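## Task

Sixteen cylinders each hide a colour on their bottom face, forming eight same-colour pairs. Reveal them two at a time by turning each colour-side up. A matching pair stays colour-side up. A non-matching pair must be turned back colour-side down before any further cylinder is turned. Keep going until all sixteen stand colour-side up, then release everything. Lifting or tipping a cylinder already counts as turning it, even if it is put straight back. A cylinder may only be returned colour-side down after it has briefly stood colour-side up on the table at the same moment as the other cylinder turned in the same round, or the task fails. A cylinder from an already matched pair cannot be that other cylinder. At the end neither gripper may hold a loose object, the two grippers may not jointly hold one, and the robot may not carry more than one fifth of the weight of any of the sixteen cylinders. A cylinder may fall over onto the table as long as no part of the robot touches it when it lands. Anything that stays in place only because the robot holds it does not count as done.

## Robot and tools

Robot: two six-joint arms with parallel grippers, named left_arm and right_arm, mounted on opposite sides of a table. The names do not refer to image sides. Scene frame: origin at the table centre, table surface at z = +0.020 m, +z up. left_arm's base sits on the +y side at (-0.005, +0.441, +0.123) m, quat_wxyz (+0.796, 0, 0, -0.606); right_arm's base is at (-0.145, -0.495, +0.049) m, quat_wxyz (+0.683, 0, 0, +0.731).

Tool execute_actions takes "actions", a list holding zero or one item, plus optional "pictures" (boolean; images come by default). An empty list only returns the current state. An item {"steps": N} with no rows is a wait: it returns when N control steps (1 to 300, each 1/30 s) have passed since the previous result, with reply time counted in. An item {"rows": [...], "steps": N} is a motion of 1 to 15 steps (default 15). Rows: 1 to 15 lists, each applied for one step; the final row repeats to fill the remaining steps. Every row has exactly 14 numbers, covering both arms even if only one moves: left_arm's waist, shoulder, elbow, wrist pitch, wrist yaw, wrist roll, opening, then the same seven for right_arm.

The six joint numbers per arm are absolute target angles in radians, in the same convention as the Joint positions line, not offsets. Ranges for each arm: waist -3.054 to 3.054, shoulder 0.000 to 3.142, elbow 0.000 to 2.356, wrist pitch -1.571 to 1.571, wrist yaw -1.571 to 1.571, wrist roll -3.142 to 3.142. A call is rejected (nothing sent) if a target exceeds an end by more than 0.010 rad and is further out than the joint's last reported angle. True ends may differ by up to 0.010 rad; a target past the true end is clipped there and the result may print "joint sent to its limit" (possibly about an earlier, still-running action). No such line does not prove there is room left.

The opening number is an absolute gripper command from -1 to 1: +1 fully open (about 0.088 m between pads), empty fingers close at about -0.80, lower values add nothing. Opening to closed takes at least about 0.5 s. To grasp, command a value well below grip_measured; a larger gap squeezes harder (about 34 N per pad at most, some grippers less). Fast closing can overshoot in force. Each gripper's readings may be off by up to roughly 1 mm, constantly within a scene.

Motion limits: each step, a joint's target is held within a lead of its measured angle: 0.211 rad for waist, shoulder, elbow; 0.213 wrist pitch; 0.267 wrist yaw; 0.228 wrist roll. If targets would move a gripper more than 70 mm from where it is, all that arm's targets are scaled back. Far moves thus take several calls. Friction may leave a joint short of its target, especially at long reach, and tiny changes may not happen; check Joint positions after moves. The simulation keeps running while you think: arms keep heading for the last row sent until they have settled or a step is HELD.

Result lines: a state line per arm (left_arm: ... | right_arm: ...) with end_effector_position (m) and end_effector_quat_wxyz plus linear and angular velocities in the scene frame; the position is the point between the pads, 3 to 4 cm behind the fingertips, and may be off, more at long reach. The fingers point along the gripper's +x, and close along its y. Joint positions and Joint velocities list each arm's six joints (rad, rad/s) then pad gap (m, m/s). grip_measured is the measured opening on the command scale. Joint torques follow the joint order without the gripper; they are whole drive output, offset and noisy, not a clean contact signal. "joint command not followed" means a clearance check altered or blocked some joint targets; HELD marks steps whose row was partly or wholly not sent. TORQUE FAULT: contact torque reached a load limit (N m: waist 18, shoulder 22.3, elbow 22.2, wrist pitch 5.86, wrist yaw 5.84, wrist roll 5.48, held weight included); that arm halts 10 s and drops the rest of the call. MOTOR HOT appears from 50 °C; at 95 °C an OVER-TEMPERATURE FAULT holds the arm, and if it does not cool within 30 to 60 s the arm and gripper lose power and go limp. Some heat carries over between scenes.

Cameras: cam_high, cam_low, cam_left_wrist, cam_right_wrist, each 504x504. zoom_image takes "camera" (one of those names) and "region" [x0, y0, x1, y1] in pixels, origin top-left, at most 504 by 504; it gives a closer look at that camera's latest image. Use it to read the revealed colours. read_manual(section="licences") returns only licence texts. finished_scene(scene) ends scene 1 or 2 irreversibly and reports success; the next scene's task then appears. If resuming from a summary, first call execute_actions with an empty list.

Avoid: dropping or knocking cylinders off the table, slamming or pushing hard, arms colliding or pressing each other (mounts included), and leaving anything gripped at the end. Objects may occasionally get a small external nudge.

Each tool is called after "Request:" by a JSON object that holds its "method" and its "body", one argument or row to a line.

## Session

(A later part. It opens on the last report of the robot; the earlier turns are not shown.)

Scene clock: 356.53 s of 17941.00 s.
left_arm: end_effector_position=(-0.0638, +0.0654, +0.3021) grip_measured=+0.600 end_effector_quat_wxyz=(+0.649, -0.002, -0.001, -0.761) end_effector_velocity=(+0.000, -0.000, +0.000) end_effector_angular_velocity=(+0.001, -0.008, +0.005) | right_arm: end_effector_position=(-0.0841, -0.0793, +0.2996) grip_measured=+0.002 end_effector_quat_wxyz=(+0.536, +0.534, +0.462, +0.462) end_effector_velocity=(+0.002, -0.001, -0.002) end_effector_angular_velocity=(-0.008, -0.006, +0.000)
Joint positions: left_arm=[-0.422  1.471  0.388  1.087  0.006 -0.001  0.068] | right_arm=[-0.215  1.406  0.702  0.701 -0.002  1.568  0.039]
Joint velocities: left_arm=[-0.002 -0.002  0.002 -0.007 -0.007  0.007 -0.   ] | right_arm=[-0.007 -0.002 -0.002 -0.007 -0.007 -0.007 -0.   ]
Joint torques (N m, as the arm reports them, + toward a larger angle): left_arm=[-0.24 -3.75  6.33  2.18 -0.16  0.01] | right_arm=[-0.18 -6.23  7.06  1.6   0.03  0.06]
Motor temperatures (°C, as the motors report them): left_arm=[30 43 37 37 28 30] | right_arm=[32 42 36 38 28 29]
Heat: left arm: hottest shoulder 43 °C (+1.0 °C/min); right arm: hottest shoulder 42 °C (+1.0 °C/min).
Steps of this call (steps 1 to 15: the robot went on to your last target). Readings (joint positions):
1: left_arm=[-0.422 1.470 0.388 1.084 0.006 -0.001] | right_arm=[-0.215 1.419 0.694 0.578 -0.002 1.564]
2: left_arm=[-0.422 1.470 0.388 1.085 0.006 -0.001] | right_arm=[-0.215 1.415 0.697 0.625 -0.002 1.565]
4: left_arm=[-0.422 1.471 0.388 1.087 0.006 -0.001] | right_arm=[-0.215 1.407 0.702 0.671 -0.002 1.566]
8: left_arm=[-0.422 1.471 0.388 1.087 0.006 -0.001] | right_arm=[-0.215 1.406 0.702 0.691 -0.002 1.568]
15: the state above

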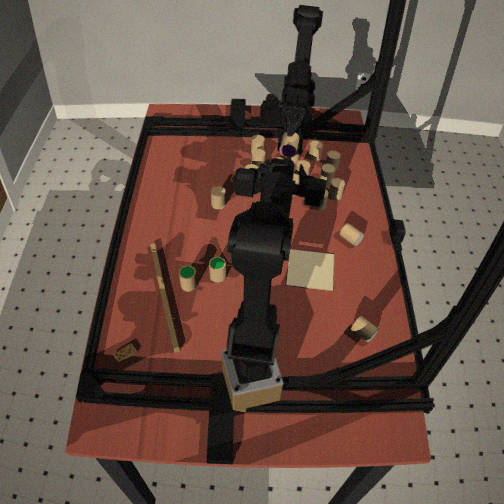

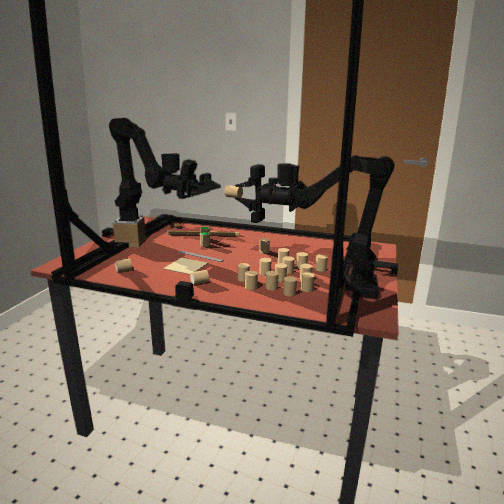

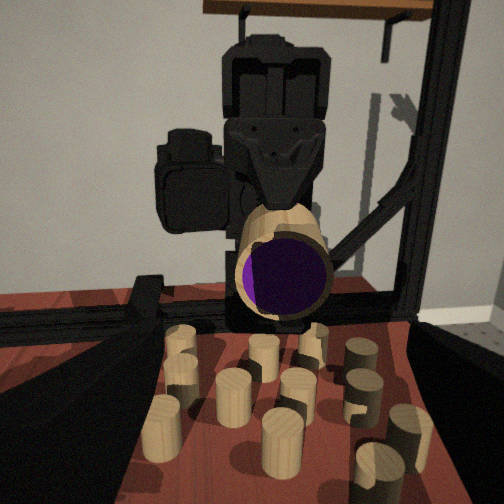

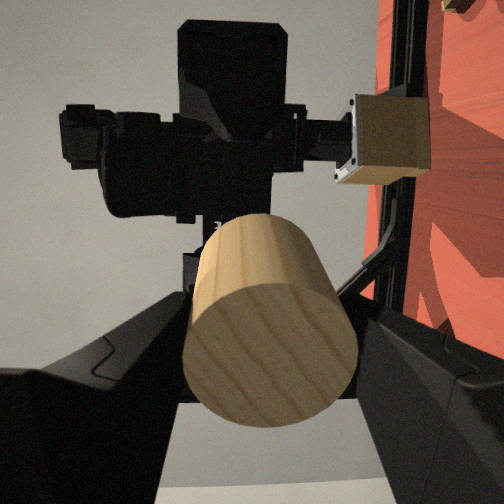

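Request:
{"method": "execute_actions", "body": {
  "actions": [
    {"rows":[[-0.424,1.53,0.44,1.09,0,0,0.6,-0.222,1.404,0.70,0.704,0,1.571,-0.3],[-0.424,1.58,0.495,1.09,0,0,0.6,-0.222,1.404,0.70,0.704,0,1.571,-0.3],[-0.424,1.635,0.55,1.09,0,0,0.6,-0.222,1.404,0.70,0.704,0,1.571,-0.3],[-0.424,1.69,0.60,1.09,0,0,0.6,-0.222,1.404,0.70,0.704,0,1.571,-0.3],[-0.424,1.74,0.655,1.09,0,0,0.6,-0.222,1.404,0.70,0.704,0,1.571,-0.3],[-0.424,1.78,0.705,1.093,0,0,0.6,-0.222,1.404,0.70,0.704,0,1.571,-0.3]],"steps":14}
  ],
  "pictures": false
}}

Request:
{"method": "execute_actions", "body": {
  "actions": [
    {"rows":[[-0.424,1.78,0.705,1.093,0,0,0.45,-0.222,1.404,0.70,0.704,0,1.571,-0.3],[-0.424,1.78,0.705,1.093,0,0,0.35,-0.222,1.404,0.70,0.704,0,1.571,-0.3],[-0.424,1.78,0.705,1.093,0,0,0.25,-0.222,1.404,0.70,0.704,0,1.571,-0.3],[-0.424,1.78,0.705,1.093,0,0,0.2,-0.222,1.404,0.70,0.704,0,1.571,-0.3],[-0.424,1.78,0.705,1.093,0,0,0.15,-0.222,1.404,0.70,0.704,0,1.571,-0.3],[-0.424,1.78,0.705,1.093,0,0,0.1,-0.222,1.404,0.70,0.704,0,1.571,-0.3],[-0.424,1.78,0.705,1.093,0,0,0.06,-0.222,1.404,0.70,0.704,0,1.571,-0.3],[-0.424,1.78,0.705,1.093,0,0,0.03,-0.222,1.404,0.70,0.704,0,1.571,-0.3],[-0.424,1.78,0.705,1.093,0,0,-0.05,-0.222,1.404,0.70,0.704,0,1.571,-0.3],[-0.424,1.78,0.705,1.093,0,0,-0.15,-0.222,1.404,0.70,0.704,0,1.571,-0.3],[-0.424,1.78,0.705,1.093,0,0,-0.3,-0.222,1.404,0.70,0.704,0,1.571,-0.3]],"steps":14}
  ],
  "pictures": false
}}

Request:
{"method": "execute_actions", "body": {
  "actions": [
    {"rows":[[-0.424,1.78,0.705,1.093,0,0,-0.3,-0.222,1.404,0.70,0.704,0,1.571,0.6]],"steps":7}
  ],
  "pictures": false
}}

Request:
{"method": "execute_actions", "body": {
  "actions": [
    {"rows":[[-0.424,1.71,0.63,1.09,0,0,-0.3,-0.217,1.404,0.70,0.704,0,1.571,0.6],[-0.424,1.635,0.55,1.09,0,0,-0.3,-0.217,1.404,0.70,0.704,0,1.571,0.6],[-0.424,1.555,0.47,1.09,0,0,-0.3,-0.217,1.404,0.70,0.704,0,1.571,0.6],[-0.424,1.477,0.39,1.09,0,0,-0.3,-0.217,1.404,0.70,0.704,0,1.571,0.6]],"steps":8}
  ],
  "pictures": false
}}

Request:
{"method": "execute_actions", "body": {
  "actions": [
    {"rows":[[0.075,1.1,0.8,-1.037,0,0,-0.3,-0.145,1.3,1.3,-1.25,0,0,0.3]],"steps":15}
  ],
  "pictures": false
}}

Request:
{"method": "execute_actions", "body": {
  "actions": [
    {"steps":18}
  ],
  "pictures": false
}}

Request:
{"method": "execute_actions", "body": {
  "actions": [
    {"rows":[[0.075,2.123,1.589,-1.037,0,0,-0.3,-0.145,1.822,1.502,-1.251,0,0,0.3]],"steps":15}
  ],
  "pictures": false
}}

Request:
{"method": "execute_actions", "body": {
  "actions": [
    {"steps":12}
  ],
  "pictures": false
}}

Request:
{"method": "execute_actions", "body": {
  "actions": [
    {"rows":[[0.075,2.14,1.567,-0.995,0,0,-0.3,-0.145,1.83,1.46,-1.2,0,0,0.3],[0.075,2.16,1.545,-0.955,0,0,-0.3,-0.145,1.84,1.42,-1.15,0,0,0.3],[0.075,2.178,1.523,-0.915,0,0,-0.3,-0.145,1.85,1.38,-1.1,0,0,0.3],[0.075,2.195,1.50,-0.875,0,0,-0.3,-0.145,1.857,1.338,-1.051,0,0,0.3],[0.075,2.21,1.483,-0.84,0,0,-0.3,-0.145,1.857,1.338,-1.051,0,0,0.3],[0.075,2.225,1.466,-0.81,0,0,-0.3,-0.145,1.857,1.338,-1.051,0,0,0.3],[0.075,2.225,1.466,-0.81,0,0,-0.3,-0.145,1.857,1.338,-1.051,0,0,0.3],[0.075,2.225,1.466,-0.81,0,0,-0.3,-0.145,1.857,1.338,-1.051,0,0,0.3],[0.075,2.233,1.458,-0.795,0,0,-0.3,-0.145,1.857,1.338,-1.051,0,0,0.3]],"steps":15}
  ],
  "pictures": false
}}

Request:
{"method": "execute_actions", "body": {
  "actions": [
    {"steps":6}
  ]
}}

Scene clock: 374.43 s of 17941.00 s.
left_arm: end_effector_position=(-0.0760, -0.0136, +0.3012) grip_measured=+0.600 end_effector_quat_wxyz=(+0.649, -0.006, -0.004, -0.761) end_effector_velocity=(-0.001, -0.008, +0.009) end_effector_angular_velocity=(-0.021, +0.011, +0.005) | right_arm: end_effector_position=(-0.0825, -0.0796, +0.2993) grip_measured=+0.002 end_effector_quat_wxyz=(+0.537, +0.535, +0.462, +0.461) end_effector_velocity=(-0.000, -0.001, -0.001) end_effector_angular_velocity=(-0.011, +0.009, +0.005)
Joint positions: left_arm=[-0.422  1.771  0.694  1.091  0.005 -0.001  0.068] | right_arm=[-0.219  1.406  0.701  0.702 -0.002  1.569  0.039]
Joint velocities: left_arm=[-0.002  0.012  0.042 -0.007 -0.007 -0.007 -0.   ] | right_arm=[-0.002 -0.007  0.002 -0.022 -0.007  0.007 -0.   ]
Joint torques (N m, as the arm reports them, + toward a larger angle): left_arm=[-0.2  -5.67  7.1   2.16 -0.14  0.  ] | right_arm=[-0.29 -6.23  7.12  1.57  0.01  0.03]
Motor temperatures (°C, as the motors report them): left_arm=[30 41 37 39 28 30] | right_arm=[32 41 37 40 28 29]
Heat: left arm: hottest shoulder 41 °C (-2.0 °C/min); right arm: hottest shoulder 41 °C (-2.0 °C/min).
Steps of this call (steps 1 to 15: the robot went on to your last target; steps 16 to 523: nothing new was sent; steps 524 to 537: all 14 steps of this action). Readings (joint positions):
524: left_arm=[-0.422 1.480 0.394 1.089 0.005 -0.001] | right_arm=[-0.216 1.406 0.701 0.702 -0.002 1.569]
525: left_arm=[-0.422 1.502 0.415 1.090 0.005 -0.001] | right_arm=[-0.216 1.406 0.701 0.702 -0.002 1.569]
527: left_arm=[-0.422 1.580 0.492 1.090 0.005 -0.001] | right_arm=[-0.218 1.406 0.701 0.702 -0.002 1.569]
531: left_arm=[-0.422 1.739 0.660 1.090 0.005 -0.001] | right_arm=[-0.219 1.406 0.701 0.702 -0.002 1.569]
537: the state above

Scene clock: 374.90 s of 17941.00 s.
left_arm: end_effector_position=(-0.0766, -0.0141, +0.3018) grip_measured=+0.023 end_effector_quat_wxyz=(+0.649, -0.006, -0.005, -0.761) end_effector_velocity=(-0.002, +0.001, +0.002) end_effector_angular_velocity=(-0.006, +0.008, -0.010) | right_arm: end_effector_position=(-0.0815, -0.0797, +0.2993) grip_measured=+0.002 end_effector_quat_wxyz=(+0.538, +0.535, +0.461, +0.460) end_effector_velocity=(-0.000, -0.001, +0.003) end_effector_angular_velocity=(+0.011, -0.009, +0.005)
Joint positions: left_arm=[-0.424  1.772  0.697  1.091  0.004 -0.001  0.04 ] | right_arm=[-0.221  1.406  0.701  0.702 -0.001  1.569  0.039]
Joint velocities: left_arm=[-0.002 -0.002 -0.002  0.007  0.007 -0.007 -0.001] | right_arm=[-0.002 -0.007 -0.002  0.007 -0.007 -0.007  0.   ]
Joint torques (N m, as the arm reports them, + toward a larger angle): left_arm=[-0.05 -5.63  7.11  2.15 -0.08  0.01] | right_arm=[-0.21 -6.3   7.05  1.55  0.03  0.04]
Motor temperatures (°C, as the motors report them): left_arm=[30 41 37 39 28 30] | right_arm=[32 41 37 40 28 29]
Heat: left arm: hottest shoulder 41 °C (-2.0 °C/min); right arm: hottest shoulder 41 °C (-2.0 °C/min).
Steps of this call (steps 1 to 14: all 14 steps of this action). Readings (joint positions):
1: left_arm=[-0.422 1.771 0.695 1.091 0.006 -0.001] | right_arm=[-0.219 1.406 0.701 0.702 -0.002 1.569]
2: left_arm=[-0.422 1.771 0.696 1.091 0.006 -0.001] | right_arm=[-0.219 1.406 0.701 0.702 -0.002 1.569]
4: left_arm=[-0.422 1.771 0.697 1.091 0.006 -0.001] | right_arm=[-0.219 1.406 0.701 0.702 -0.002 1.569]
8: left_arm=[-0.422 1.772 0.697 1.091 0.006 -0.001] | right_arm=[-0.219 1.406 0.701 0.702 -0.002 1.569]
14: the state above

Scene clock: 375.13 s of 17941.00 s.
left_arm: end_effector_position=(-0.0768, -0.0142, +0.3009) grip_measured=+0.023 end_effector_quat_wxyz=(+0.649, -0.005, -0.004, -0.761) end_effector_velocity=(-0.002, +0.001, -0.001) end_effector_angular_velocity=(+0.006, -0.008, +0.000) | right_arm: end_effector_position=(-0.0815, -0.0797, +0.2993) grip_measured=+0.512 end_effector_quat_wxyz=(+0.538, +0.535, +0.461, +0.460) end_effector_velocity=(-0.000, -0.000, +0.004) end_effector_angular_velocity=(+0.009, -0.024, +0.015)
Joint positions: left_arm=[-0.424  1.774  0.697  1.091  0.004 -0.001  0.04 ] | right_arm=[-0.221  1.406  0.701  0.702 -0.001  1.569  0.064]
Joint velocities: left_arm=[-0.007 -0.002 -0.002 -0.007 -0.007  0.007 -0.   ] | right_arm=[-0.007 -0.002  0.002  0.007 -0.022 -0.022  0.174]
Joint torques (N m, as the arm reports them, + toward a larger angle): left_arm=[-0.05 -5.87  7.11  2.16 -0.08  0.01] | right_arm=[-0.13 -6.29  7.06  1.51 -0.01  0.03]
Motor temperatures (°C, as the motors report them): left_arm=[30 41 37 39 28 30] | right_arm=[32 41 37 40 28 29]
Heat: left arm: hottest shoulder 41 °C (-2.0 °C/min); right arm: hottest shoulder 41 °C (-2.0 °C/min).
Steps of this call (steps 1 to 7: all 7 steps of this action). Readings (joint positions):
1: left_arm=[-0.424 1.772 0.697 1.091 0.004 -0.001] | right_arm=[-0.221 1.406 0.701 0.702 -0.001 1.569]
2: left_arm=[-0.424 1.772 0.697 1.091 0.004 -0.001] | right_arm=[-0.221 1.406 0.701 0.702 -0.001 1.569]
4: left_arm=[-0.424 1.773 0.697 1.091 0.004 -0.001] | right_arm=[-0.221 1.406 0.701 0.702 -0.001 1.569]
7: the state above

Scene clock: 375.40 s of 17941.00 s.
left_arm: end_effector_position=(-0.0655, +0.0580, +0.3020) grip_measured=+0.022 end_effector_quat_wxyz=(+0.649, -0.002, -0.001, -0.761) end_effector_velocity=(+0.010, +0.075, +0.005) end_effector_angular_velocity=(-0.033, -0.002, -0.010) | right_arm: end_effector_position=(-0.0822, -0.0796, +0.2993) grip_measured=+0.598 end_effector_quat_wxyz=(+0.537, +0.535, +0.461, +0.461) end_effector_velocity=(-0.002, -0.001, +0.000) end_effector_angular_velocity=(-0.001, +0.008, +0.010)
Joint positions: left_arm=[-0.424  1.502  0.416  1.091  0.004 -0.001  0.04 ] | right_arm=[-0.219  1.406  0.701  0.702 -0.001  1.569  0.068]
Joint velocities: left_arm=[-0.002 -0.305 -0.281  0.007  0.007  0.007 -0.   ] | right_arm=[ 0.002 -0.007 -0.002 -0.007 -0.007  0.007  0.001]
Joint torques (N m, as the arm reports them, + toward a larger angle): left_arm=[-0.02 -4.67  5.48  1.99 -0.09  0.02] | right_arm=[ 0.27 -6.31  7.11  1.54 -0.01  0.03]
Motor temperatures (°C, as the motors report them): left_arm=[30 41 37 39 28 30] | right_arm=[32 41 37 40 28 29]
Heat: left arm: hottest shoulder 41 °C (-2.0 °C/min); right arm: hottest shoulder 41 °C (-2.0 °C/min).
Steps of this call (steps 1 to 8: all 8 steps of this action). Readings (joint positions):
1: left_arm=[-0.424 1.767 0.688 1.091 0.004 -0.001] | right_arm=[-0.221 1.406 0.701 0.702 -0.001 1.569]
2: left_arm=[-0.424 1.742 0.660 1.089 0.004 -0.001] | right_arm=[-0.221 1.406 0.701 0.702 -0.001 1.569]
4: left_arm=[-0.424 1.639 0.545 1.086 0.004 -0.001] | right_arm=[-0.220 1.406 0.701 0.702 -0.001 1.569]
8: the state above

Scene clock: 375.90 s of 17941.00 s.
left_arm: end_effector_position=(+0.1151, +0.0907, +0.4703) grip_measured=+0.022 end_effector_quat_wxyz=(+0.813, -0.036, -0.050, -0.579) end_effector_velocity=(+0.101, +0.084, -0.139) end_effector_angular_velocity=(+1.155, +0.388, +0.328) | right_arm: end_effector_position=(-0.1132, -0.0932, +0.4308) grip_measured=+0.301 end_effector_quat_wxyz=(+0.718, +0.155, +0.262, +0.626) end_effector_velocity=(-0.007, -0.081, -0.401) end_effector_angular_velocity=(-2.085, -1.935, +0.394)
Joint positions: left_arm=[ 0.061  1.108  0.791  0.44  -0.003 -0.001  0.04 ] | right_arm=[-0.148  1.283  1.303 -0.204  0.001  0.595  0.054]
Joint velocities: left_arm=[ 0.335 -0.388  0.291 -1.897  0.007  0.007 -0.   ] | right_arm=[-0.002 -0.007  0.042 -1.971 -0.007 -2.132 -0.001]
Joint torques (N m, as the arm reports them, + toward a larger angle): left_arm=[-1.03 -1.57  6.39  1.02  0.2   0.01] | right_arm=[ 0.17 -3.4   6.75  0.87 -0.07 -0.1 ]
Motor temperatures (°C, as the motors report them): left_arm=[30 41 38 39 28 30] | right_arm=[32 41 37 40 28 29]
Heat: left arm: hottest shoulder 41 °C (-2.0 °C/min); right arm: hottest shoulder 41 °C (-2.0 °C/min).
Steps of this call (steps 1 to 15: all 15 steps of this action). Readings (joint positions):
1: left_arm=[-0.413 1.482 0.426 1.055 0.011 -0.001] | right_arm=[-0.215 1.396 0.723 0.653 0.003 1.530]
2: left_arm=[-0.384 1.460 0.448 1.005 0.012 -0.001] | right_arm=[-0.201 1.388 0.757 0.591 0.004 1.474]
4: left_arm=[-0.317 1.409 0.506 0.944 0.011 -0.001] | right_arm=[-0.173 1.366 0.848 0.484 0.002 1.358]
8: left_arm=[-0.187 1.289 0.629 0.815 0.010 -0.001] | right_arm=[-0.149 1.323 1.085 0.236 0.001 1.090]
15: the state above

Scene clock: 376.50 s of 17941.00 s.
left_arm: end_effector_position=(+0.0819, +0.1965, +0.2566) grip_measured=+0.023 end_effector_quat_wxyz=(+0.706, +0.291, +0.413, -0.496) end_effector_velocity=(-0.126, +0.354, -0.211) end_effector_angular_velocity=(+1.860, +0.652, -0.005) | right_arm: end_effector_position=(-0.1240, -0.2275, +0.2628) grip_measured=+0.300 end_effector_quat_wxyz=(+0.603, -0.388, +0.422, +0.555) end_effector_velocity=(-0.007, -0.065, -0.024) end_effector_angular_velocity=(-0.315, +0.019, +0.039)
Joint positions: left_arm=[ 0.073  1.101  0.8   -0.757 -0.002 -0.001  0.04 ] | right_arm=[-0.147  1.298  1.302 -1.224  0.001  0.004  0.054]
Joint velocities: left_arm=[-0.002 -0.002 -0.002 -1.971 -0.007  0.007 -0.001] | right_arm=[ 0.002 -0.002 -0.002 -0.315 -0.007 -0.037 -0.   ]
Joint torques (N m, as the arm reports them, + toward a larger angle): left_arm=[ 0.25 -3.22  7.27  1.32  0.1   0.  ] | right_arm=[ 0.19 -4.45  6.63  0.53 -0.06 -0.08]
Motor temperatures (°C, as the motors report them): left_arm=[30 41 38 39 28 30] | right_arm=[32 40 37 40 28 29]
Heat: left arm: hottest shoulder 41 °C (-2.0 °C/min); right arm: hottest shoulder 40 °C (-3.0 °C/min).
Steps of this call (steps 1 to 18: the robot went on to your last target). Readings (joint positions):
1: left_arm=[0.068 1.099 0.797 0.376 -0.003 -0.001] | right_arm=[-0.148 1.283 1.304 -0.272 0.001 0.524]
2: left_arm=[0.070 1.095 0.800 0.312 -0.002 -0.001] | right_arm=[-0.148 1.287 1.304 -0.342 0.001 0.454]
4: left_arm=[0.071 1.097 0.800 0.174 -0.002 -0.001] | right_arm=[-0.148 1.296 1.303 -0.474 0.001 0.314]
8: left_arm=[0.072 1.101 0.800 -0.095 -0.002 -0.001] | right_arm=[-0.147 1.298 1.303 -0.736 0.001 0.079]
18: the state above

Scene clock: 377.00 s of 17941.00 s.
left_arm: end_effector_position=(+0.1307, +0.0593, +0.2104) grip_measured=+0.021 end_effector_quat_wxyz=(+0.617, +0.379, +0.537, -0.434) end_effector_velocity=(+0.010, -0.022, -0.546) end_effector_angular_velocity=(+1.333, +0.455, +0.022) | right_arm: end_effector_position=(-0.1187, -0.1615, +0.1648) grip_measured=+0.300 end_effector_quat_wxyz=(+0.516, -0.484, +0.525, +0.474) end_effector_velocity=(+0.001, +0.022, +0.040) end_effector_angular_velocity=(+0.154, -0.004, +0.019)
Joint positions: left_arm=[ 0.073  1.985  1.577 -1.026 -0.002 -0.001  0.04 ] | right_arm=[-0.147  1.831  1.492 -1.251  0.001  0.003  0.054]
Joint velocities: left_arm=[-0.002  1.595  0.252 -0.066 -0.022 -0.022 -0.   ] | right_arm=[-0.002 -0.061  0.085  0.007 -0.007 -0.022 -0.   ]
Joint torques (N m, as the arm reports them, + toward a larger angle): left_arm=[ 0.16 -5.59  5.51  0.01  0.09  0.  ] | right_arm=[ 0.15 -9.1   6.64  0.08 -0.06 -0.07]
Motor temperatures (°C, as the motors report them): left_arm=[30 41 38 39 28 30] | right_arm=[32 40 37 40 28 29]
Heat: left arm: hottest shoulder 41 °C (-2.0 °C/min); right arm: hottest shoulder 40 °C (-3.0 °C/min).
Steps of this call (steps 1 to 15: all 15 steps of this action). Readings (joint positions):
1: left_arm=[0.073 1.134 0.831 -0.849 -0.002 -0.001] | right_arm=[-0.147 1.329 1.333 -1.260 0.001 0.004]
2: left_arm=[0.073 1.191 0.886 -0.917 -0.002 -0.001] | right_arm=[-0.147 1.377 1.386 -1.260 0.001 0.003]
4: left_arm=[0.073 1.326 1.013 -0.969 -0.002 -0.001] | right_arm=[-0.147 1.491 1.472 -1.228 0.001 0.003]
8: left_arm=[0.073 1.579 1.271 -1.022 -0.002 -0.001] | right_arm=[-0.147 1.715 1.501 -1.245 0.001 0.003]
15: the state above

Scene clock: 377.40 s of 17941.00 s.
left_arm: end_effector_position=(+0.1283, +0.0661, +0.1561) grip_measured=+0.021 end_effector_quat_wxyz=(+0.575, +0.411, +0.582, -0.404) end_effector_velocity=(+0.003, -0.000, +0.000) end_effector_angular_velocity=(+0.000, -0.023, +0.005) | right_arm: end_effector_position=(-0.1186, -0.1607, +0.1661) grip_measured=+0.300 end_effector_quat_wxyz=(+0.517, -0.482, +0.523, +0.475) end_effector_velocity=(+0.002, -0.002, -0.001) end_effector_angular_velocity=(-0.013, -0.006, +0.005)
Joint positions: left_arm=[ 0.073  2.131  1.584 -1.037 -0.002 -0.001  0.04 ] | right_arm=[-0.147  1.829  1.496 -1.251  0.001  0.003  0.054]
Joint velocities: left_arm=[-0.002 -0.002 -0.002  0.007 -0.022 -0.007 -0.   ] | right_arm=[-0.002  0.002 -0.002 -0.007  0.007 -0.007 -0.   ]
Joint torques (N m, as the arm reports them, + toward a larger angle): left_arm=[ 0.2  -9.36  6.77  0.44  0.1   0.  ] | right_arm=[ 0.09 -9.33  6.87  0.08 -0.07 -0.07]
Motor temperatures (°C, as the motors report them): left_arm=[30 42 38 39 28 30] | right_arm=[32 40 37 40 28 29]
Heat: left arm: hottest shoulder 42 °C (-1.0 °C/min); right arm: hottest shoulder 40 °C (-3.0 °C/min).
Steps of this call (steps 1 to 12: the robot went on to your last target). Readings (joint positions):
1: left_arm=[0.073 2.031 1.581 -1.028 -0.002 -0.001] | right_arm=[-0.147 1.829 1.495 -1.251 0.001 0.003]
2: left_arm=[0.073 2.072 1.581 -1.033 -0.002 -0.001] | right_arm=[-0.147 1.829 1.496 -1.251 0.001 0.003]
4: left_arm=[0.073 2.126 1.575 -1.038 -0.002 -0.001] | right_arm=[-0.147 1.829 1.496 -1.251 0.001 0.003]
8: left_arm=[0.073 2.137 1.577 -1.039 -0.002 -0.001] | right_arm=[-0.147 1.829 1.496 -1.251 0.001 0.003]
12: the state above

Scene clock: 377.90 s of 17941.00 s.
left_arm: end_effector_position=(+0.1285, +0.0656, +0.0865) grip_measured=+0.020 end_effector_quat_wxyz=(+0.577, +0.409, +0.579, -0.405) end_effector_velocity=(+0.010, -0.021, +0.000) end_effector_angular_velocity=(-0.096, -0.058, +0.005) | right_arm: end_effector_position=(-0.1185, -0.1584, +0.1198) grip_measured=+0.300 end_effector_quat_wxyz=(+0.522, -0.478, +0.519, +0.480) end_effector_velocity=(+0.002, -0.002, +0.000) end_effector_angular_velocity=(-0.008, -0.007, +0.005)
Joint positions: left_arm=[ 0.073  2.237  1.457 -0.797 -0.002 -0.001  0.04 ] | right_arm=[-0.147  1.855  1.342 -1.053  0.001  0.003  0.054]
Joint velocities: left_arm=[-0.002 -0.002 -0.002  0.11  -0.022 -0.007 -0.   ] | right_arm=[-0.002 -0.002 -0.002 -0.007  0.007 -0.007 -0.   ]
Joint torques (N m, as the arm reports them, + toward a larger angle): left_arm=[ 0.2  -9.21  5.76  0.39  0.08  0.  ] | right_arm=[ 0.14 -8.28  5.68  0.22 -0.08 -0.08]
Motor temperatures (°C, as the motors report them): left_arm=[30 42 38 39 28 30] | right_arm=[32 41 37 40 28 29]
Heat: left arm: hottest shoulder 42 °C (-1.0 °C/min); right arm: hottest shoulder 41 °C (-2.0 °C/min).
Steps of this call (steps 1 to 15: all 15 steps of this action). Readings (joint positions):
1: left_arm=[0.073 2.131 1.581 -1.030 -0.002 -0.001] | right_arm=[-0.147 1.829 1.492 -1.242 0.001 0.003]
2: left_arm=[0.073 2.132 1.574 -1.008 -0.002 -0.001] | right_arm=[-0.147 1.829 1.479 -1.213 0.001 0.003]
4: left_arm=[0.073 2.144 1.551 -0.944 -0.002 -0.001] | right_arm=[-0.147 1.829 1.431 -1.135 0.001 0.003]
8: left_arm=[0.073 2.200 1.492 -0.842 -0.002 -0.001] | right_arm=[-0.147 1.850 1.352 -1.072 0.001 0.003]
15: the state above

Scene clock: 378.10 s of 17941.00 s.
left_arm: end_effector_position=(+0.1286, +0.0653, +0.0865) grip_measured=+0.020 end_effector_quat_wxyz=(+0.577, +0.409, +0.579, -0.406) end_effector_velocity=(+0.000, -0.001, +0.000) end_effector_angular_velocity=(-0.004, -0.009, +0.005) | right_arm: end_effector_position=(-0.1184, -0.1581, +0.1198) grip_measured=+0.300 end_effector_quat_wxyz=(+0.522, -0.478, +0.518, +0.480) end_effector_velocity=(-0.001, +0.001, +0.002) end_effector_angular_velocity=(+0.014, +0.021, +0.000)
Joint positions: left_arm=[ 0.073  2.237  1.457 -0.796 -0.002 -0.001  0.04 ] | right_arm=[-0.147  1.855  1.342 -1.052  0.001  0.003  0.054]
Joint velocities: left_arm=[-0.002 -0.002 -0.002  0.007 -0.007 -0.007 -0.   ] | right_arm=[-0.007 -0.007 -0.002  0.007 -0.022 -0.007 -0.001]
Joint torques (N m, as the arm reports them, + toward a larger angle): left_arm=[ 0.21 -9.19  5.6   0.49  0.09  0.  ] | right_arm=[ 0.16 -8.2   5.64  0.21 -0.07 -0.06]
Motor temperatures (°C, as the motors report them): left_arm=[30 42 38 39 28 30] | right_arm=[32 41 37 40 28 29]
Heat: left arm: hottest shoulder 42 °C (-1.0 °C/min); right arm: hottest shoulder 41 °C (-2.0 °C/min).
Steps of this call (steps 1 to 6: the robot went on to your last target). Readings (joint positions):
1: left_arm=[0.073 2.238 1.457 -0.796 -0.002 -0.001] | right_arm=[-0.147 1.855 1.342 -1.053 0.001 0.003]
2: left_arm=[0.073 2.238 1.457 -0.796 -0.002 -0.001] | right_arm=[-0.147 1.855 1.342 -1.053 0.001 0.003]
4: left_arm=[0.073 2.238 1.457 -0.796 -0.002 -0.001] | right_arm=[-0.147 1.855 1.342 -1.052 0.001 0.003]
6: the state above

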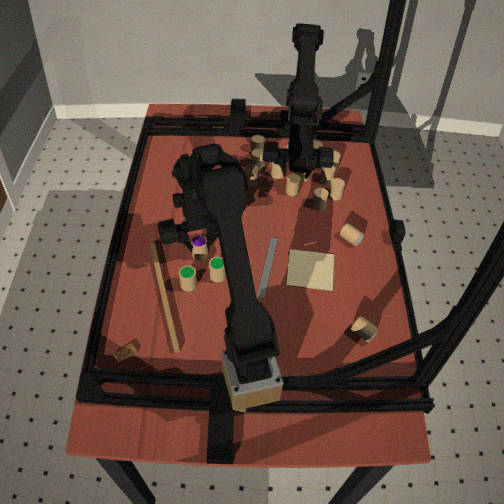

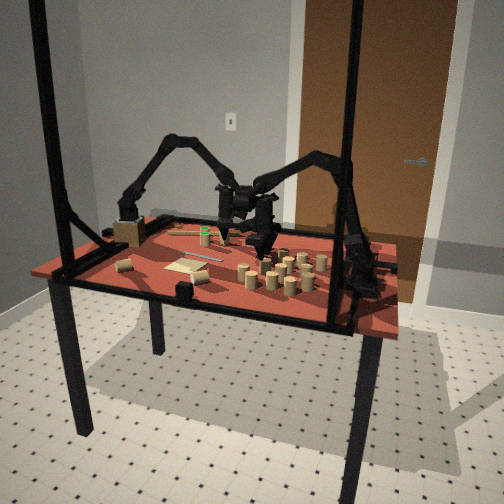

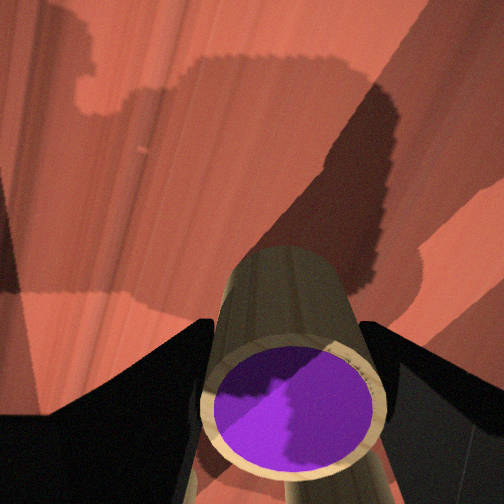

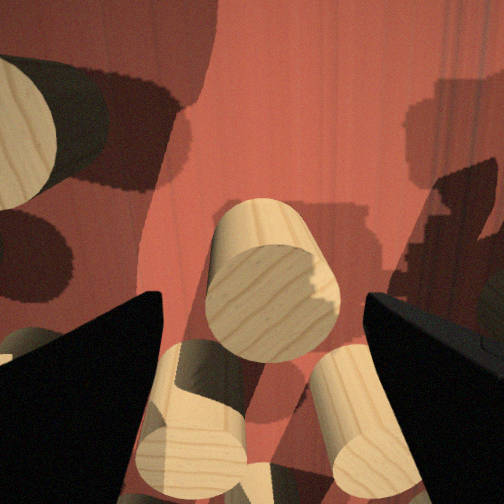

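Request:
{"method": "execute_actions", "body": {
  "actions": [
    {"rows":[[0.075,2.235,1.458,-0.795,0,0,0.3,-0.155,1.857,1.338,-1.051,0,0,0.3],[0.075,2.235,1.458,-0.795,0,0,0.3,-0.155,1.857,1.338,-1.051,0,0,0.3],[0.075,2.235,1.458,-0.795,0,0,0.3,-0.155,1.857,1.338,-1.051,0,0,0.3],[0.075,2.235,1.458,-0.795,0,0,0.3,-0.155,1.875,1.31,-1.01,0,0,0.3],[0.075,2.235,1.458,-0.795,0,0,0.3,-0.155,1.89,1.28,-0.975,0,0,0.3],[0.075,2.235,1.458,-0.795,0,0,0.3,-0.155,1.902,1.254,-0.937,0,0,0.3],[0.075,2.235,1.458,-0.795,0,0,0.3,-0.155,1.902,1.254,-0.937,0,0,0.3],[0.075,2.2,1.49,-0.85,0,0,0.3,-0.155,1.902,1.254,-0.937,0,0,0.3],[0.075,2.17,1.525,-0.90,0,0,0.3,-0.155,1.902,1.254,-0.937,0,0,0.3],[0.075,2.145,1.56,-0.96,0,0,0.3,-0.155,1.902,1.254,-0.937,0,0,0.3],[0.075,2.123,1.589,-1.037,0,0,0.3,-0.155,1.902,1.254,-0.937,0,0,0.3]],"steps":15}
  ],
  "pictures": false
}}

Request:
{"method": "execute_actions", "body": {
  "actions": [
    {"steps":6}
  ]
}}

Scene clock: 384.03 s of 17941.00 s.
left_arm: end_effector_position=(+0.1298, +0.0620, +0.1537) grip_measured=+0.299 end_effector_quat_wxyz=(+0.581, +0.406, +0.576, -0.408) end_effector_velocity=(+0.022, -0.061, +0.233) end_effector_angular_velocity=(-0.428, -0.160, +0.005) | right_arm: end_effector_position=(-0.1169, -0.1612, +0.0864) grip_measured=+0.300 end_effector_quat_wxyz=(+0.520, -0.480, +0.523, +0.475) end_effector_velocity=(-0.003, +0.008, +0.000) end_effector_angular_velocity=(+0.038, +0.019, -0.005)
Joint positions: left_arm=[ 0.073  2.133  1.577 -1.008 -0.002 -0.001  0.054] | right_arm=[-0.153  1.897  1.257 -0.939  0.001  0.003  0.054]
Joint velocities: left_arm=[-0.002 -0.413  0.315 -0.271 -0.007 -0.007  0.001] | right_arm=[ 0.002 -0.002 -0.002  0.037 -0.022  0.007 -0.   ]
Joint torques (N m, as the arm reports them, + toward a larger angle): left_arm=[ 0.17 -6.99  4.85  0.01  0.09  0.01] | right_arm=[-0.18 -7.92  5.59  0.1  -0.07 -0.08]
Motor temperatures (°C, as the motors report them): left_arm=[30 44 38 38 28 30] | right_arm=[32 41 37 39 28 29]
Heat: left arm: hottest shoulder 44 °C (+2.0 °C/min); right arm: hottest shoulder 41 °C (-1.0 °C/min).
Steps of this call (steps 1 to 15: the robot went on to your last target; steps 16 to 163: nothing new was sent; steps 164 to 178: all 15 steps of this action). Readings (joint positions):
164: left_arm=[0.073 2.237 1.457 -0.795 -0.002 -0.001] | right_arm=[-0.147 1.855 1.342 -1.052 0.001 0.003]
165: left_arm=[0.073 2.237 1.457 -0.795 -0.002 -0.001] | right_arm=[-0.149 1.855 1.342 -1.052 0.001 0.003]
167: left_arm=[0.073 2.237 1.457 -0.795 -0.002 -0.001] | right_arm=[-0.150 1.855 1.338 -1.044 0.001 0.003]
171: left_arm=[0.073 2.235 1.462 -0.806 -0.002 -0.001] | right_arm=[-0.153 1.872 1.287 -0.964 0.001 0.003]
178: the state above

Scene clock: 384.23 s of 17941.00 s.
left_arm: end_effector_position=(+0.1294, +0.0630, +0.1618) grip_measured=+0.300 end_effector_quat_wxyz=(+0.580, +0.406, +0.576, -0.408) end_effector_velocity=(-0.001, +0.008, -0.013) end_effector_angular_velocity=(+0.055, +0.012, +0.024) | right_arm: end_effector_position=(-0.1169, -0.1610, +0.0864) grip_measured=+0.300 end_effector_quat_wxyz=(+0.520, -0.480, +0.523, +0.476) end_effector_velocity=(+0.002, -0.002, +0.000) end_effector_angular_velocity=(-0.008, -0.007, +0.005)
Joint positions: left_arm=[ 0.073  2.12   1.59  -1.035 -0.002 -0.001  0.054] | right_arm=[-0.153  1.897  1.257 -0.939  0.001  0.003  0.054]
Joint velocities: left_arm=[ 0.002  0.032 -0.002 -0.022 -0.007 -0.022  0.   ] | right_arm=[-0.002 -0.002 -0.002 -0.007  0.007 -0.007 -0.   ]
Joint torques (N m, as the arm reports them, + toward a larger angle): left_arm=[ 0.18 -8.51  5.94  0.44  0.1  -0.01] | right_arm=[-0.22 -8.    5.58  0.21 -0.06 -0.07]
Motor temperatures (°C, as the motors report them): left_arm=[30 44 38 38 28 30] | right_arm=[32 41 37 39 28 29]
Heat: left arm: hottest shoulder 44 °C (+2.0 °C/min); right arm: hottest shoulder 41 °C (-1.0 °C/min).
Steps of this call (steps 1 to 6: the robot went on to your last target). Readings (joint positions):
1: left_arm=[0.073 2.122 1.585 -1.016 -0.002 -0.001] | right_arm=[-0.153 1.897 1.257 -0.939 0.001 0.003]
2: left_arm=[0.073 2.117 1.590 -1.022 -0.002 -0.001] | right_arm=[-0.153 1.897 1.257 -0.939 0.001 0.003]
4: left_arm=[0.073 2.116 1.590 -1.030 -0.002 -0.001] | right_arm=[-0.153 1.897 1.257 -0.939 0.001 0.003]
6: the state above

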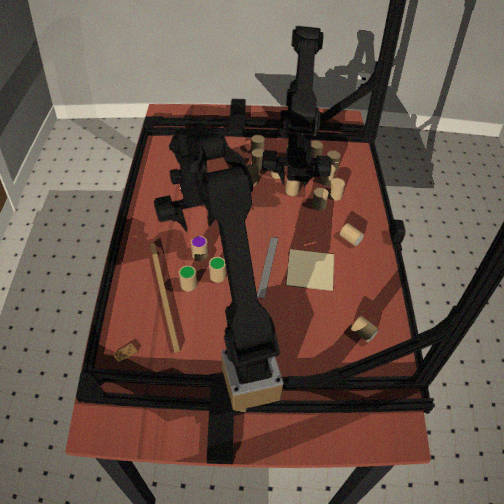

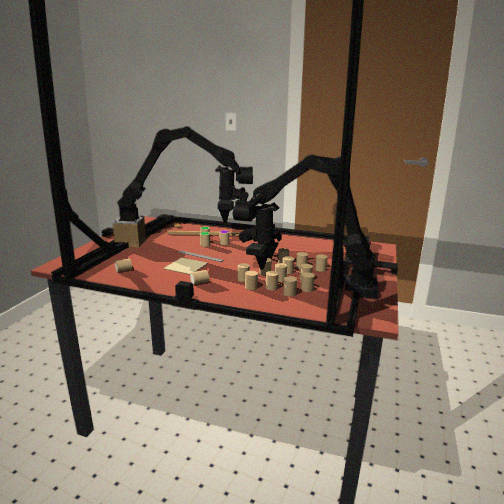

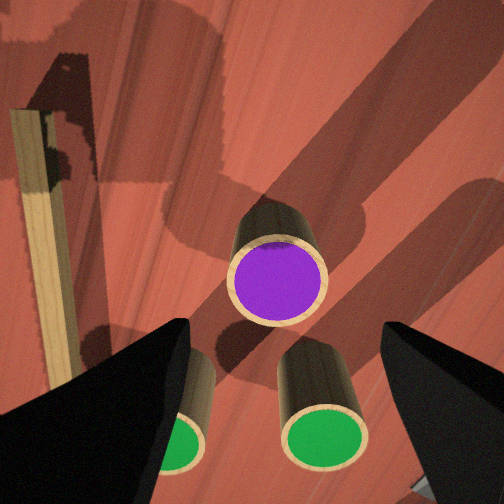

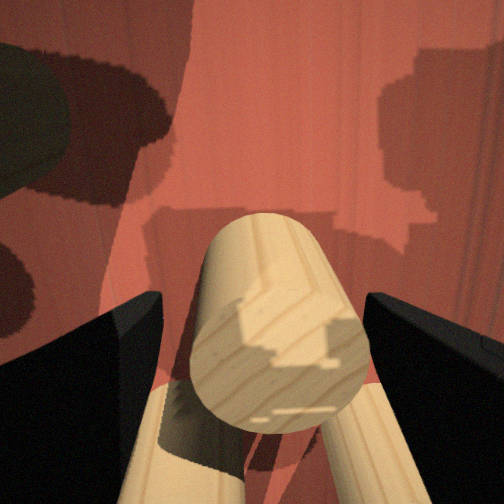

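Request:
{"method": "execute_actions", "body": {
  "actions": [
    {"rows":[[0.075,1.0,0.5,0.0,0,0,0.6,-0.162,1.9,1.255,-0.937,0,0,0.3],[0.075,1.0,0.5,0.0,0,0,0.6,-0.162,1.9,1.255,-0.937,0,0,0.3],[0.075,1.0,0.5,0.0,0,0,0.6,-0.162,1.9,1.255,-0.937,0,0,0.3],[0.075,1.0,0.5,0.0,0,0,0.6,-0.162,1.9,1.255,-0.937,0,0,0.25],[0.075,1.0,0.5,0.0,0,0,0.6,-0.162,1.9,1.255,-0.937,0,0,0.2],[0.075,1.0,0.5,0.0,0,0,0.6,-0.162,1.9,1.255,-0.937,0,0,0.15],[0.075,1.0,0.5,0.0,0,0,0.6,-0.162,1.9,1.255,-0.937,0,0,0.1],[0.075,1.0,0.5,0.0,0,0,0.6,-0.162,1.9,1.255,-0.937,0,0,0.06],[0.075,1.0,0.5,0.0,0,0,0.6,-0.162,1.9,1.255,-0.937,0,0,0.03],[0.075,1.0,0.5,0.0,0,0,0.6,-0.162,1.9,1.255,-0.937,0,0,-0.05],[0.075,1.0,0.5,0.0,0,0,0.6,-0.162,1.9,1.255,-0.937,0,0,-0.15],[0.075,1.0,0.5,0.0,0,0,0.6,-0.162,1.9,1.255,-0.937,0,0,-0.3]],"steps":15}
  ],
  "pictures": false
}}

Request:
{"method": "execute_actions", "body": {
  "actions": [
    {"rows":[[-0.424,1.0,0.5,0.5,0,0,0.6,-0.162,1.87,1.3,-0.99,0,0,-0.3],[-0.424,1.0,0.5,0.5,0,0,0.6,-0.162,1.85,1.35,-1.06,0,0,-0.3],[-0.424,1.0,0.5,0.5,0,0,0.6,-0.162,1.84,1.4,-1.12,0,0,-0.3],[-0.424,1.0,0.5,0.5,0,0,0.6,-0.162,1.83,1.45,-1.18,0,0,-0.3],[-0.424,1.0,0.5,0.5,0,0,0.6,-0.162,1.822,1.502,-1.25,0,0,-0.3]],"steps":12}
  ],
  "pictures": false
}}

Request:
{"method": "execute_actions", "body": {
  "actions": [
    {"rows":[[-0.424,1.0,0.5,0.5,0,0,0.6,-0.219,1.3,1.3,0,0,1.571,-0.3]],"steps":15}
  ],
  "pictures": false
}}

Request:
{"method": "execute_actions", "body": {
  "actions": [
    {"rows":[[-0.424,1.477,0.39,1.09,0,0,0.6,-0.219,1.404,0.70,0.704,0,1.571,-0.3]],"steps":15}
  ],
  "pictures": false
}}

Request:
{"method": "execute_actions", "body": {
  "actions": [
    {"steps":12}
  ],
  "pictures": false
}}

Request:
{"method": "execute_actions", "body": {
  "actions": [
    {"rows":[[-0.424,1.53,0.44,1.09,0,0,0.6,-0.219,1.404,0.70,0.704,0,1.571,-0.3],[-0.424,1.58,0.495,1.09,0,0,0.6,-0.219,1.404,0.70,0.704,0,1.571,-0.3],[-0.424,1.635,0.55,1.09,0,0,0.6,-0.219,1.404,0.70,0.704,0,1.571,-0.3],[-0.424,1.69,0.60,1.09,0,0,0.6,-0.219,1.404,0.70,0.704,0,1.571,-0.3],[-0.424,1.74,0.655,1.09,0,0,0.6,-0.219,1.404,0.70,0.704,0,1.571,-0.3],[-0.424,1.79,0.714,1.093,0,0,0.6,-0.219,1.404,0.70,0.704,0,1.571,-0.3]],"steps":15}
  ]
}}

Scene clock: 397.37 s of 17941.00 s.
left_arm: end_effector_position=(+0.1101, +0.1171, +0.2679) grip_measured=+0.599 end_effector_quat_wxyz=(+0.778, +0.178, +0.253, -0.547) end_effector_velocity=(-0.106, +0.298, +0.081) end_effector_angular_velocity=(-1.140, -0.417, -0.001) | right_arm: end_effector_position=(-0.1147, -0.1614, +0.0862) grip_measured=+0.003 end_effector_quat_wxyz=(+0.521, -0.478, +0.525, +0.474) end_effector_velocity=(-0.003, -0.002, +0.000) end_effector_angular_velocity=(-0.005, +0.023, +0.005)
Joint positions: left_arm=[ 0.073  1.211  0.659 -0.077 -0.002 -0.001  0.068] | right_arm=[-0.16   1.897  1.257 -0.939  0.001  0.003  0.039]
Joint velocities: left_arm=[-0.002 -1.976 -1.766  1.004 -0.007  0.007  0.   ] | right_arm=[-0.002 -0.002 -0.002 -0.007 -0.022 -0.007  0.   ]
Joint torques (N m, as the arm reports them, + toward a larger angle): left_arm=[ 0.18 -3.94  5.03  1.56  0.09  0.01] | right_arm=[-0.19 -8.22  5.66  0.21 -0.08 -0.06]
Motor temperatures (°C, as the motors report them): left_arm=[30 47 37 36 28 30] | right_arm=[31 41 36 38 28 29]
Heat: left arm: hottest shoulder 47 °C (+5.0 °C/min); right arm: hottest shoulder 41 °C (+0.0 °C/min).
Steps of this call (steps 1 to 30: the robot went on to your last target; steps 31 to 100: nothing new was sent; then 9.30 s passed at rest; steps 101 to 115: all 15 steps of this action). Readings (joint positions):
101: left_arm=[0.073 2.085 1.544 -0.966 -0.002 -0.001] | right_arm=[-0.153 1.897 1.257 -0.939 0.001 0.003]
102: left_arm=[0.073 2.037 1.475 -0.900 -0.002 -0.001] | right_arm=[-0.155 1.897 1.257 -0.939 0.001 0.003]
104: left_arm=[0.073 1.920 1.340 -0.780 -0.002 -0.001] | right_arm=[-0.158 1.897 1.257 -0.939 0.001 0.003]
108: left_arm=[0.073 1.662 1.090 -0.509 -0.002 -0.001] | right_arm=[-0.160 1.897 1.257 -0.939 0.001 0.003]
115: the state above

Scene clock: 397.77 s of 17941.00 s.
left_arm: end_effector_position=(-0.0552, +0.1037, +0.3854) grip_measured=+0.600 end_effector_quat_wxyz=(+0.653, +0.003, +0.003, -0.757) end_effector_velocity=(-0.025, +0.007, +0.032) end_effector_angular_velocity=(-0.180, +0.034, -0.063) | right_arm: end_effector_position=(-0.1142, -0.1578, +0.1708) grip_measured=+0.003 end_effector_quat_wxyz=(+0.527, -0.473, +0.519, +0.479) end_effector_velocity=(-0.003, -0.027, +0.003) end_effector_angular_velocity=(-0.114, +0.018, +0.020)
Joint positions: left_arm=[-0.415  1.002  0.514  0.479  0.002 -0.001  0.068] | right_arm=[-0.16   1.818  1.5   -1.24   0.001  0.003  0.039]
Joint velocities: left_arm=[-0.085 -0.007 -0.037  0.212 -0.022 -0.007 -0.   ] | right_arm=[-0.002 -0.007  0.002 -0.125 -0.007 -0.022 -0.   ]
Joint torques (N m, as the arm reports them, + toward a larger angle): left_arm=[-0.17 -3.05  6.28  2.03 -0.03  0.  ] | right_arm=[-0.24 -7.9   6.33  0.   -0.07 -0.05]
Motor temperatures (°C, as the motors report them): left_arm=[30 47 37 37 28 30] | right_arm=[31 41 36 38 28 29]
Heat: left arm: hottest shoulder 47 °C (+5.1 °C/min); right arm: hottest shoulder 41 °C (+0.0 °C/min).
Steps of this call (steps 1 to 12: all 12 steps of this action). Readings (joint positions):
1: left_arm=[0.051 1.147 0.606 -0.033 -0.017 -0.001] | right_arm=[-0.160 1.897 1.262 -0.948 0.001 0.003]
2: left_arm=[-0.007 1.100 0.564 0.025 -0.017 -0.000] | right_arm=[-0.160 1.896 1.278 -0.982 0.001 0.003]
4: left_arm=[-0.134 1.049 0.528 0.151 -0.006 0.000] | right_arm=[-0.160 1.889 1.337 -1.077 0.001 0.003]
8: left_arm=[-0.357 1.014 0.515 0.393 0.002 -0.000] | right_arm=[-0.160 1.840 1.473 -1.208 0.001 0.003]
12: the state above

Scene clock: 398.27 s of 17941.00 s.
left_arm: end_effector_position=(-0.0573, +0.1045, +0.3864) grip_measured=+0.600 end_effector_quat_wxyz=(+0.651, -0.001, -0.001, -0.759) end_effector_velocity=(-0.003, +0.001, -0.007) end_effector_angular_velocity=(+0.028, +0.003, -0.015) | right_arm: end_effector_position=(-0.0847, -0.0976, +0.4039) grip_measured=+0.002 end_effector_quat_wxyz=(+0.706, +0.272, +0.407, +0.512) end_effector_velocity=(+0.021, +0.121, +0.398) end_effector_angular_velocity=(+2.190, +1.667, -0.623)
Joint positions: left_arm=[-0.422  1.002  0.507  0.498  0.002 -0.001  0.068] | right_arm=[-0.219  1.299  1.306 -0.307  0.001  0.994  0.039]
Joint velocities: left_arm=[-0.007 -0.002 -0.007 -0.022  0.007 -0.007 -0.   ] | right_arm=[-0.002 -0.002 -0.002  1.912  0.007  2.073 -0.   ]
Joint torques (N m, as the arm reports them, + toward a larger angle): left_arm=[-0.26 -3.11  6.89  2.18 -0.04  0.  ] | right_arm=[ 0.02 -5.37  7.01  1.54 -0.02  0.08]
Motor temperatures (°C, as the motors report them): left_arm=[30 46 38 37 28 30] | right_arm=[32 41 36 38 28 29]
Heat: left arm: hottest shoulder 46 °C (+4.0 °C/min); right arm: hottest shoulder 41 °C (+0.0 °C/min).
Steps of this call (steps 1 to 15: all 15 steps of this action). Readings (joint positions):
1: left_arm=[-0.417 1.002 0.512 0.484 0.002 -0.001] | right_arm=[-0.164 1.785 1.460 -1.177 -0.002 0.058]
2: left_arm=[-0.419 1.002 0.510 0.488 0.002 -0.001] | right_arm=[-0.176 1.740 1.399 -1.107 -0.004 0.132]
4: left_arm=[-0.420 1.002 0.507 0.493 0.002 -0.001] | right_arm=[-0.204 1.636 1.322 -0.997 -0.001 0.274]
8: left_arm=[-0.421 1.002 0.507 0.497 0.002 -0.001] | right_arm=[-0.219 1.440 1.305 -0.767 0.001 0.510]
15: the state above

Scene clock: 398.77 s of 17941.00 s.
left_arm: end_effector_position=(-0.0632, +0.0655, +0.3012) grip_measured=+0.600 end_effector_quat_wxyz=(+0.651, -0.000, +0.000, -0.759) end_effector_velocity=(-0.000, -0.004, -0.006) end_effector_angular_velocity=(+0.001, -0.008, +0.005) | right_arm: end_effector_position=(-0.0822, -0.0808, +0.2643) grip_measured=+0.002 end_effector_quat_wxyz=(+0.570, +0.499, +0.496, +0.423) end_effector_velocity=(+0.005, +0.050, +0.368) end_effector_angular_velocity=(+1.710, -0.207, +0.012)
Joint positions: left_arm=[-0.422  1.469  0.387  1.082  0.002 -0.001  0.068] | right_arm=[-0.219  1.42   0.693  0.583  0.     1.562  0.039]
Joint velocities: left_arm=[-0.002  0.042  0.002  0.037 -0.007  0.007  0.   ] | right_arm=[-0.002 -0.007 -0.022  1.736 -0.022  0.051 -0.001]
Joint torques (N m, as the arm reports them, + toward a larger angle): left_arm=[-0.24 -3.94  6.48  2.27 -0.03 -0.01] | right_arm=[-0.02 -8.02  8.38  1.83 -0.02  0.04]
Motor temperatures (°C, as the motors report them): left_arm=[30 46 38 37 28 30] | right_arm=[32 41 36 38 28 29]
Heat: left arm: hottest shoulder 46 °C (+4.1 °C/min); right arm: hottest shoulder 41 °C (+0.0 °C/min).
Steps of this call (steps 1 to 15: all 15 steps of this action). Readings (joint positions):
1: left_arm=[-0.422 1.031 0.490 0.559 0.002 -0.001] | right_arm=[-0.219 1.307 1.286 -0.238 0.000 1.049]
2: left_arm=[-0.422 1.079 0.472 0.644 0.002 -0.001] | right_arm=[-0.219 1.310 1.258 -0.185 0.001 1.099]
4: left_arm=[-0.422 1.206 0.437 0.763 0.002 -0.001] | right_arm=[-0.219 1.327 1.177 -0.085 0.000 1.208]
8: left_arm=[-0.422 1.436 0.391 0.986 0.002 -0.001] | right_arm=[-0.219 1.390 0.946 0.156 0.000 1.457]
15: the state above

Scene clock: 399.17 s of 17941.00 s.
left_arm: end_effector_position=(-0.0633, +0.0654, +0.3018) grip_measured=+0.600 end_effector_quat_wxyz=(+0.651, -0.002, -0.001, -0.759) end_effector_velocity=(+0.000, -0.000, +0.000) end_effector_angular_velocity=(+0.004, +0.007, +0.005) | right_arm: end_effector_position=(-0.0820, -0.0796, +0.2993) grip_measured=+0.002 end_effector_quat_wxyz=(+0.538, +0.535, +0.461, +0.461) end_effector_velocity=(+0.002, -0.002, +0.007) end_effector_angular_velocity=(+0.025, -0.011, -0.010)
Joint positions: left_arm=[-0.422  1.471  0.387  1.087  0.002 -0.001  0.068] | right_arm=[-0.219  1.406  0.702  0.701  0.     1.568  0.039]
Joint velocities: left_arm=[-0.002 -0.002  0.002 -0.007 -0.007 -0.007 -0.   ] | right_arm=[-0.002 -0.007 -0.002  0.022  0.007 -0.007 -0.   ]
Joint torques (N m, as the arm reports them, + toward a larger angle): left_arm=[-0.25 -3.79  6.42  2.18 -0.03 -0.01] | right_arm=[ 0.07 -6.3   6.97  1.58 -0.03  0.05]
Motor temperatures (°C, as the motors report them): left_arm=[30 46 38 37 28 30] | right_arm=[32 41 36 38 28 29]
Heat: left arm: hottest shoulder 46 °C (+4.0 °C/min); right arm: hottest shoulder 41 °C (+0.0 °C/min).
Steps of this call (steps 1 to 12: the robot went on to your last target). Readings (joint positions):
1: left_arm=[-0.422 1.470 0.387 1.084 0.002 -0.001] | right_arm=[-0.219 1.417 0.695 0.630 0.000 1.563]
2: left_arm=[-0.422 1.471 0.387 1.085 0.002 -0.001] | right_arm=[-0.219 1.412 0.699 0.657 0.000 1.564]
4: left_arm=[-0.422 1.471 0.387 1.087 0.002 -0.001] | right_arm=[-0.219 1.406 0.702 0.684 0.000 1.566]
8: left_arm=[-0.422 1.471 0.387 1.087 0.002 -0.001] | right_arm=[-0.219 1.406 0.702 0.695 0.000 1.568]
12: the state above

Scene clock: 399.67 s of 17941.00 s.
left_arm: end_effector_position=(-0.0758, -0.0162, +0.3007) grip_measured=+0.600 end_effector_quat_wxyz=(+0.651, -0.005, -0.004, -0.759) end_effector_velocity=(-0.003, -0.006, +0.013) end_effector_angular_velocity=(-0.035, +0.013, -0.000) | right_arm: end_effector_position=(-0.0820, -0.0796, +0.2994) grip_measured=+0.002 end_effector_quat_wxyz=(+0.538, +0.535, +0.461, +0.461) end_effector_velocity=(-0.000, -0.001, -0.002) end_effector_angular_velocity=(-0.011, -0.021, +0.005)
Joint positions: left_arm=[-0.422  1.781  0.704  1.091  0.002 -0.001  0.068] | right_arm=[-0.219  1.406  0.702  0.702  0.     1.568  0.039]
Joint velocities: left_arm=[-0.007  0.002  0.032  0.007 -0.007 -0.007  0.   ] | right_arm=[-0.002 -0.002 -0.002 -0.007 -0.007 -0.022 -0.   ]
Joint torques (N m, as the arm reports them, + toward a larger angle): left_arm=[-0.22 -5.69  6.93  2.17 -0.03 -0.01] | right_arm=[-0.01 -6.34  7.04  1.57 -0.04  0.05]
Motor temperatures (°C, as the motors report them): left_arm=[30 46 38 37 28 30] | right_arm=[32 41 36 38 28 29]
Heat: left arm: hottest shoulder 46 °C (+4.1 °C/min); right arm: hottest shoulder 41 °C (+0.0 °C/min).
Steps of this call (steps 1 to 15: all 15 steps of this action). Readings (joint positions):
1: left_arm=[-0.422 1.479 0.393 1.089 0.002 -0.001] | right_arm=[-0.219 1.406 0.702 0.701 0.000 1.568]
2: left_arm=[-0.422 1.500 0.414 1.090 0.002 -0.001] | right_arm=[-0.219 1.406 0.702 0.701 0.000 1.568]
4: left_arm=[-0.422 1.579 0.493 1.090 0.002 -0.001] | right_arm=[-0.219 1.406 0.702 0.702 0.000 1.568]
8: left_arm=[-0.422 1.744 0.666 1.090 0.002 -0.001] | right_arm=[-0.219 1.406 0.702 0.702 0.000 1.568]
15: the state above

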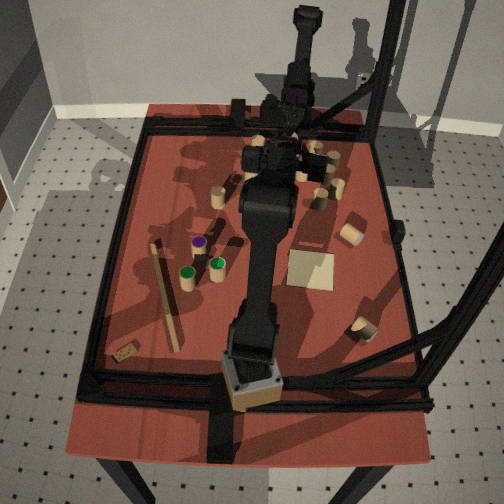

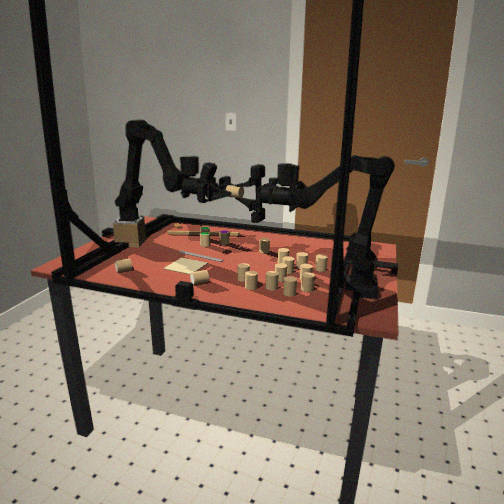

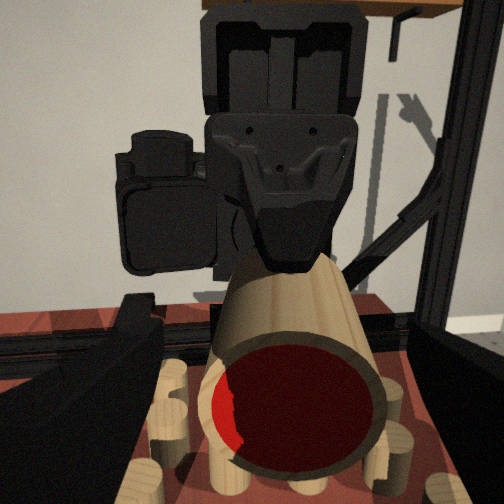

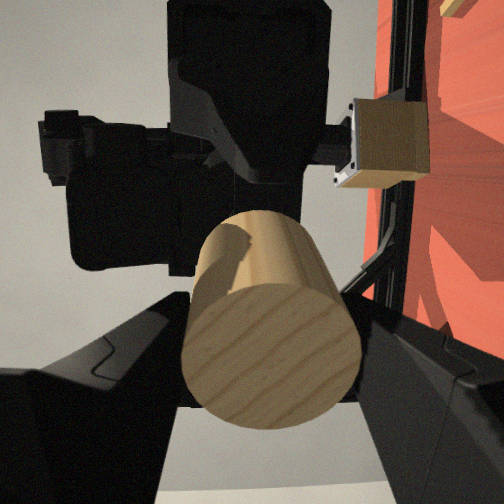

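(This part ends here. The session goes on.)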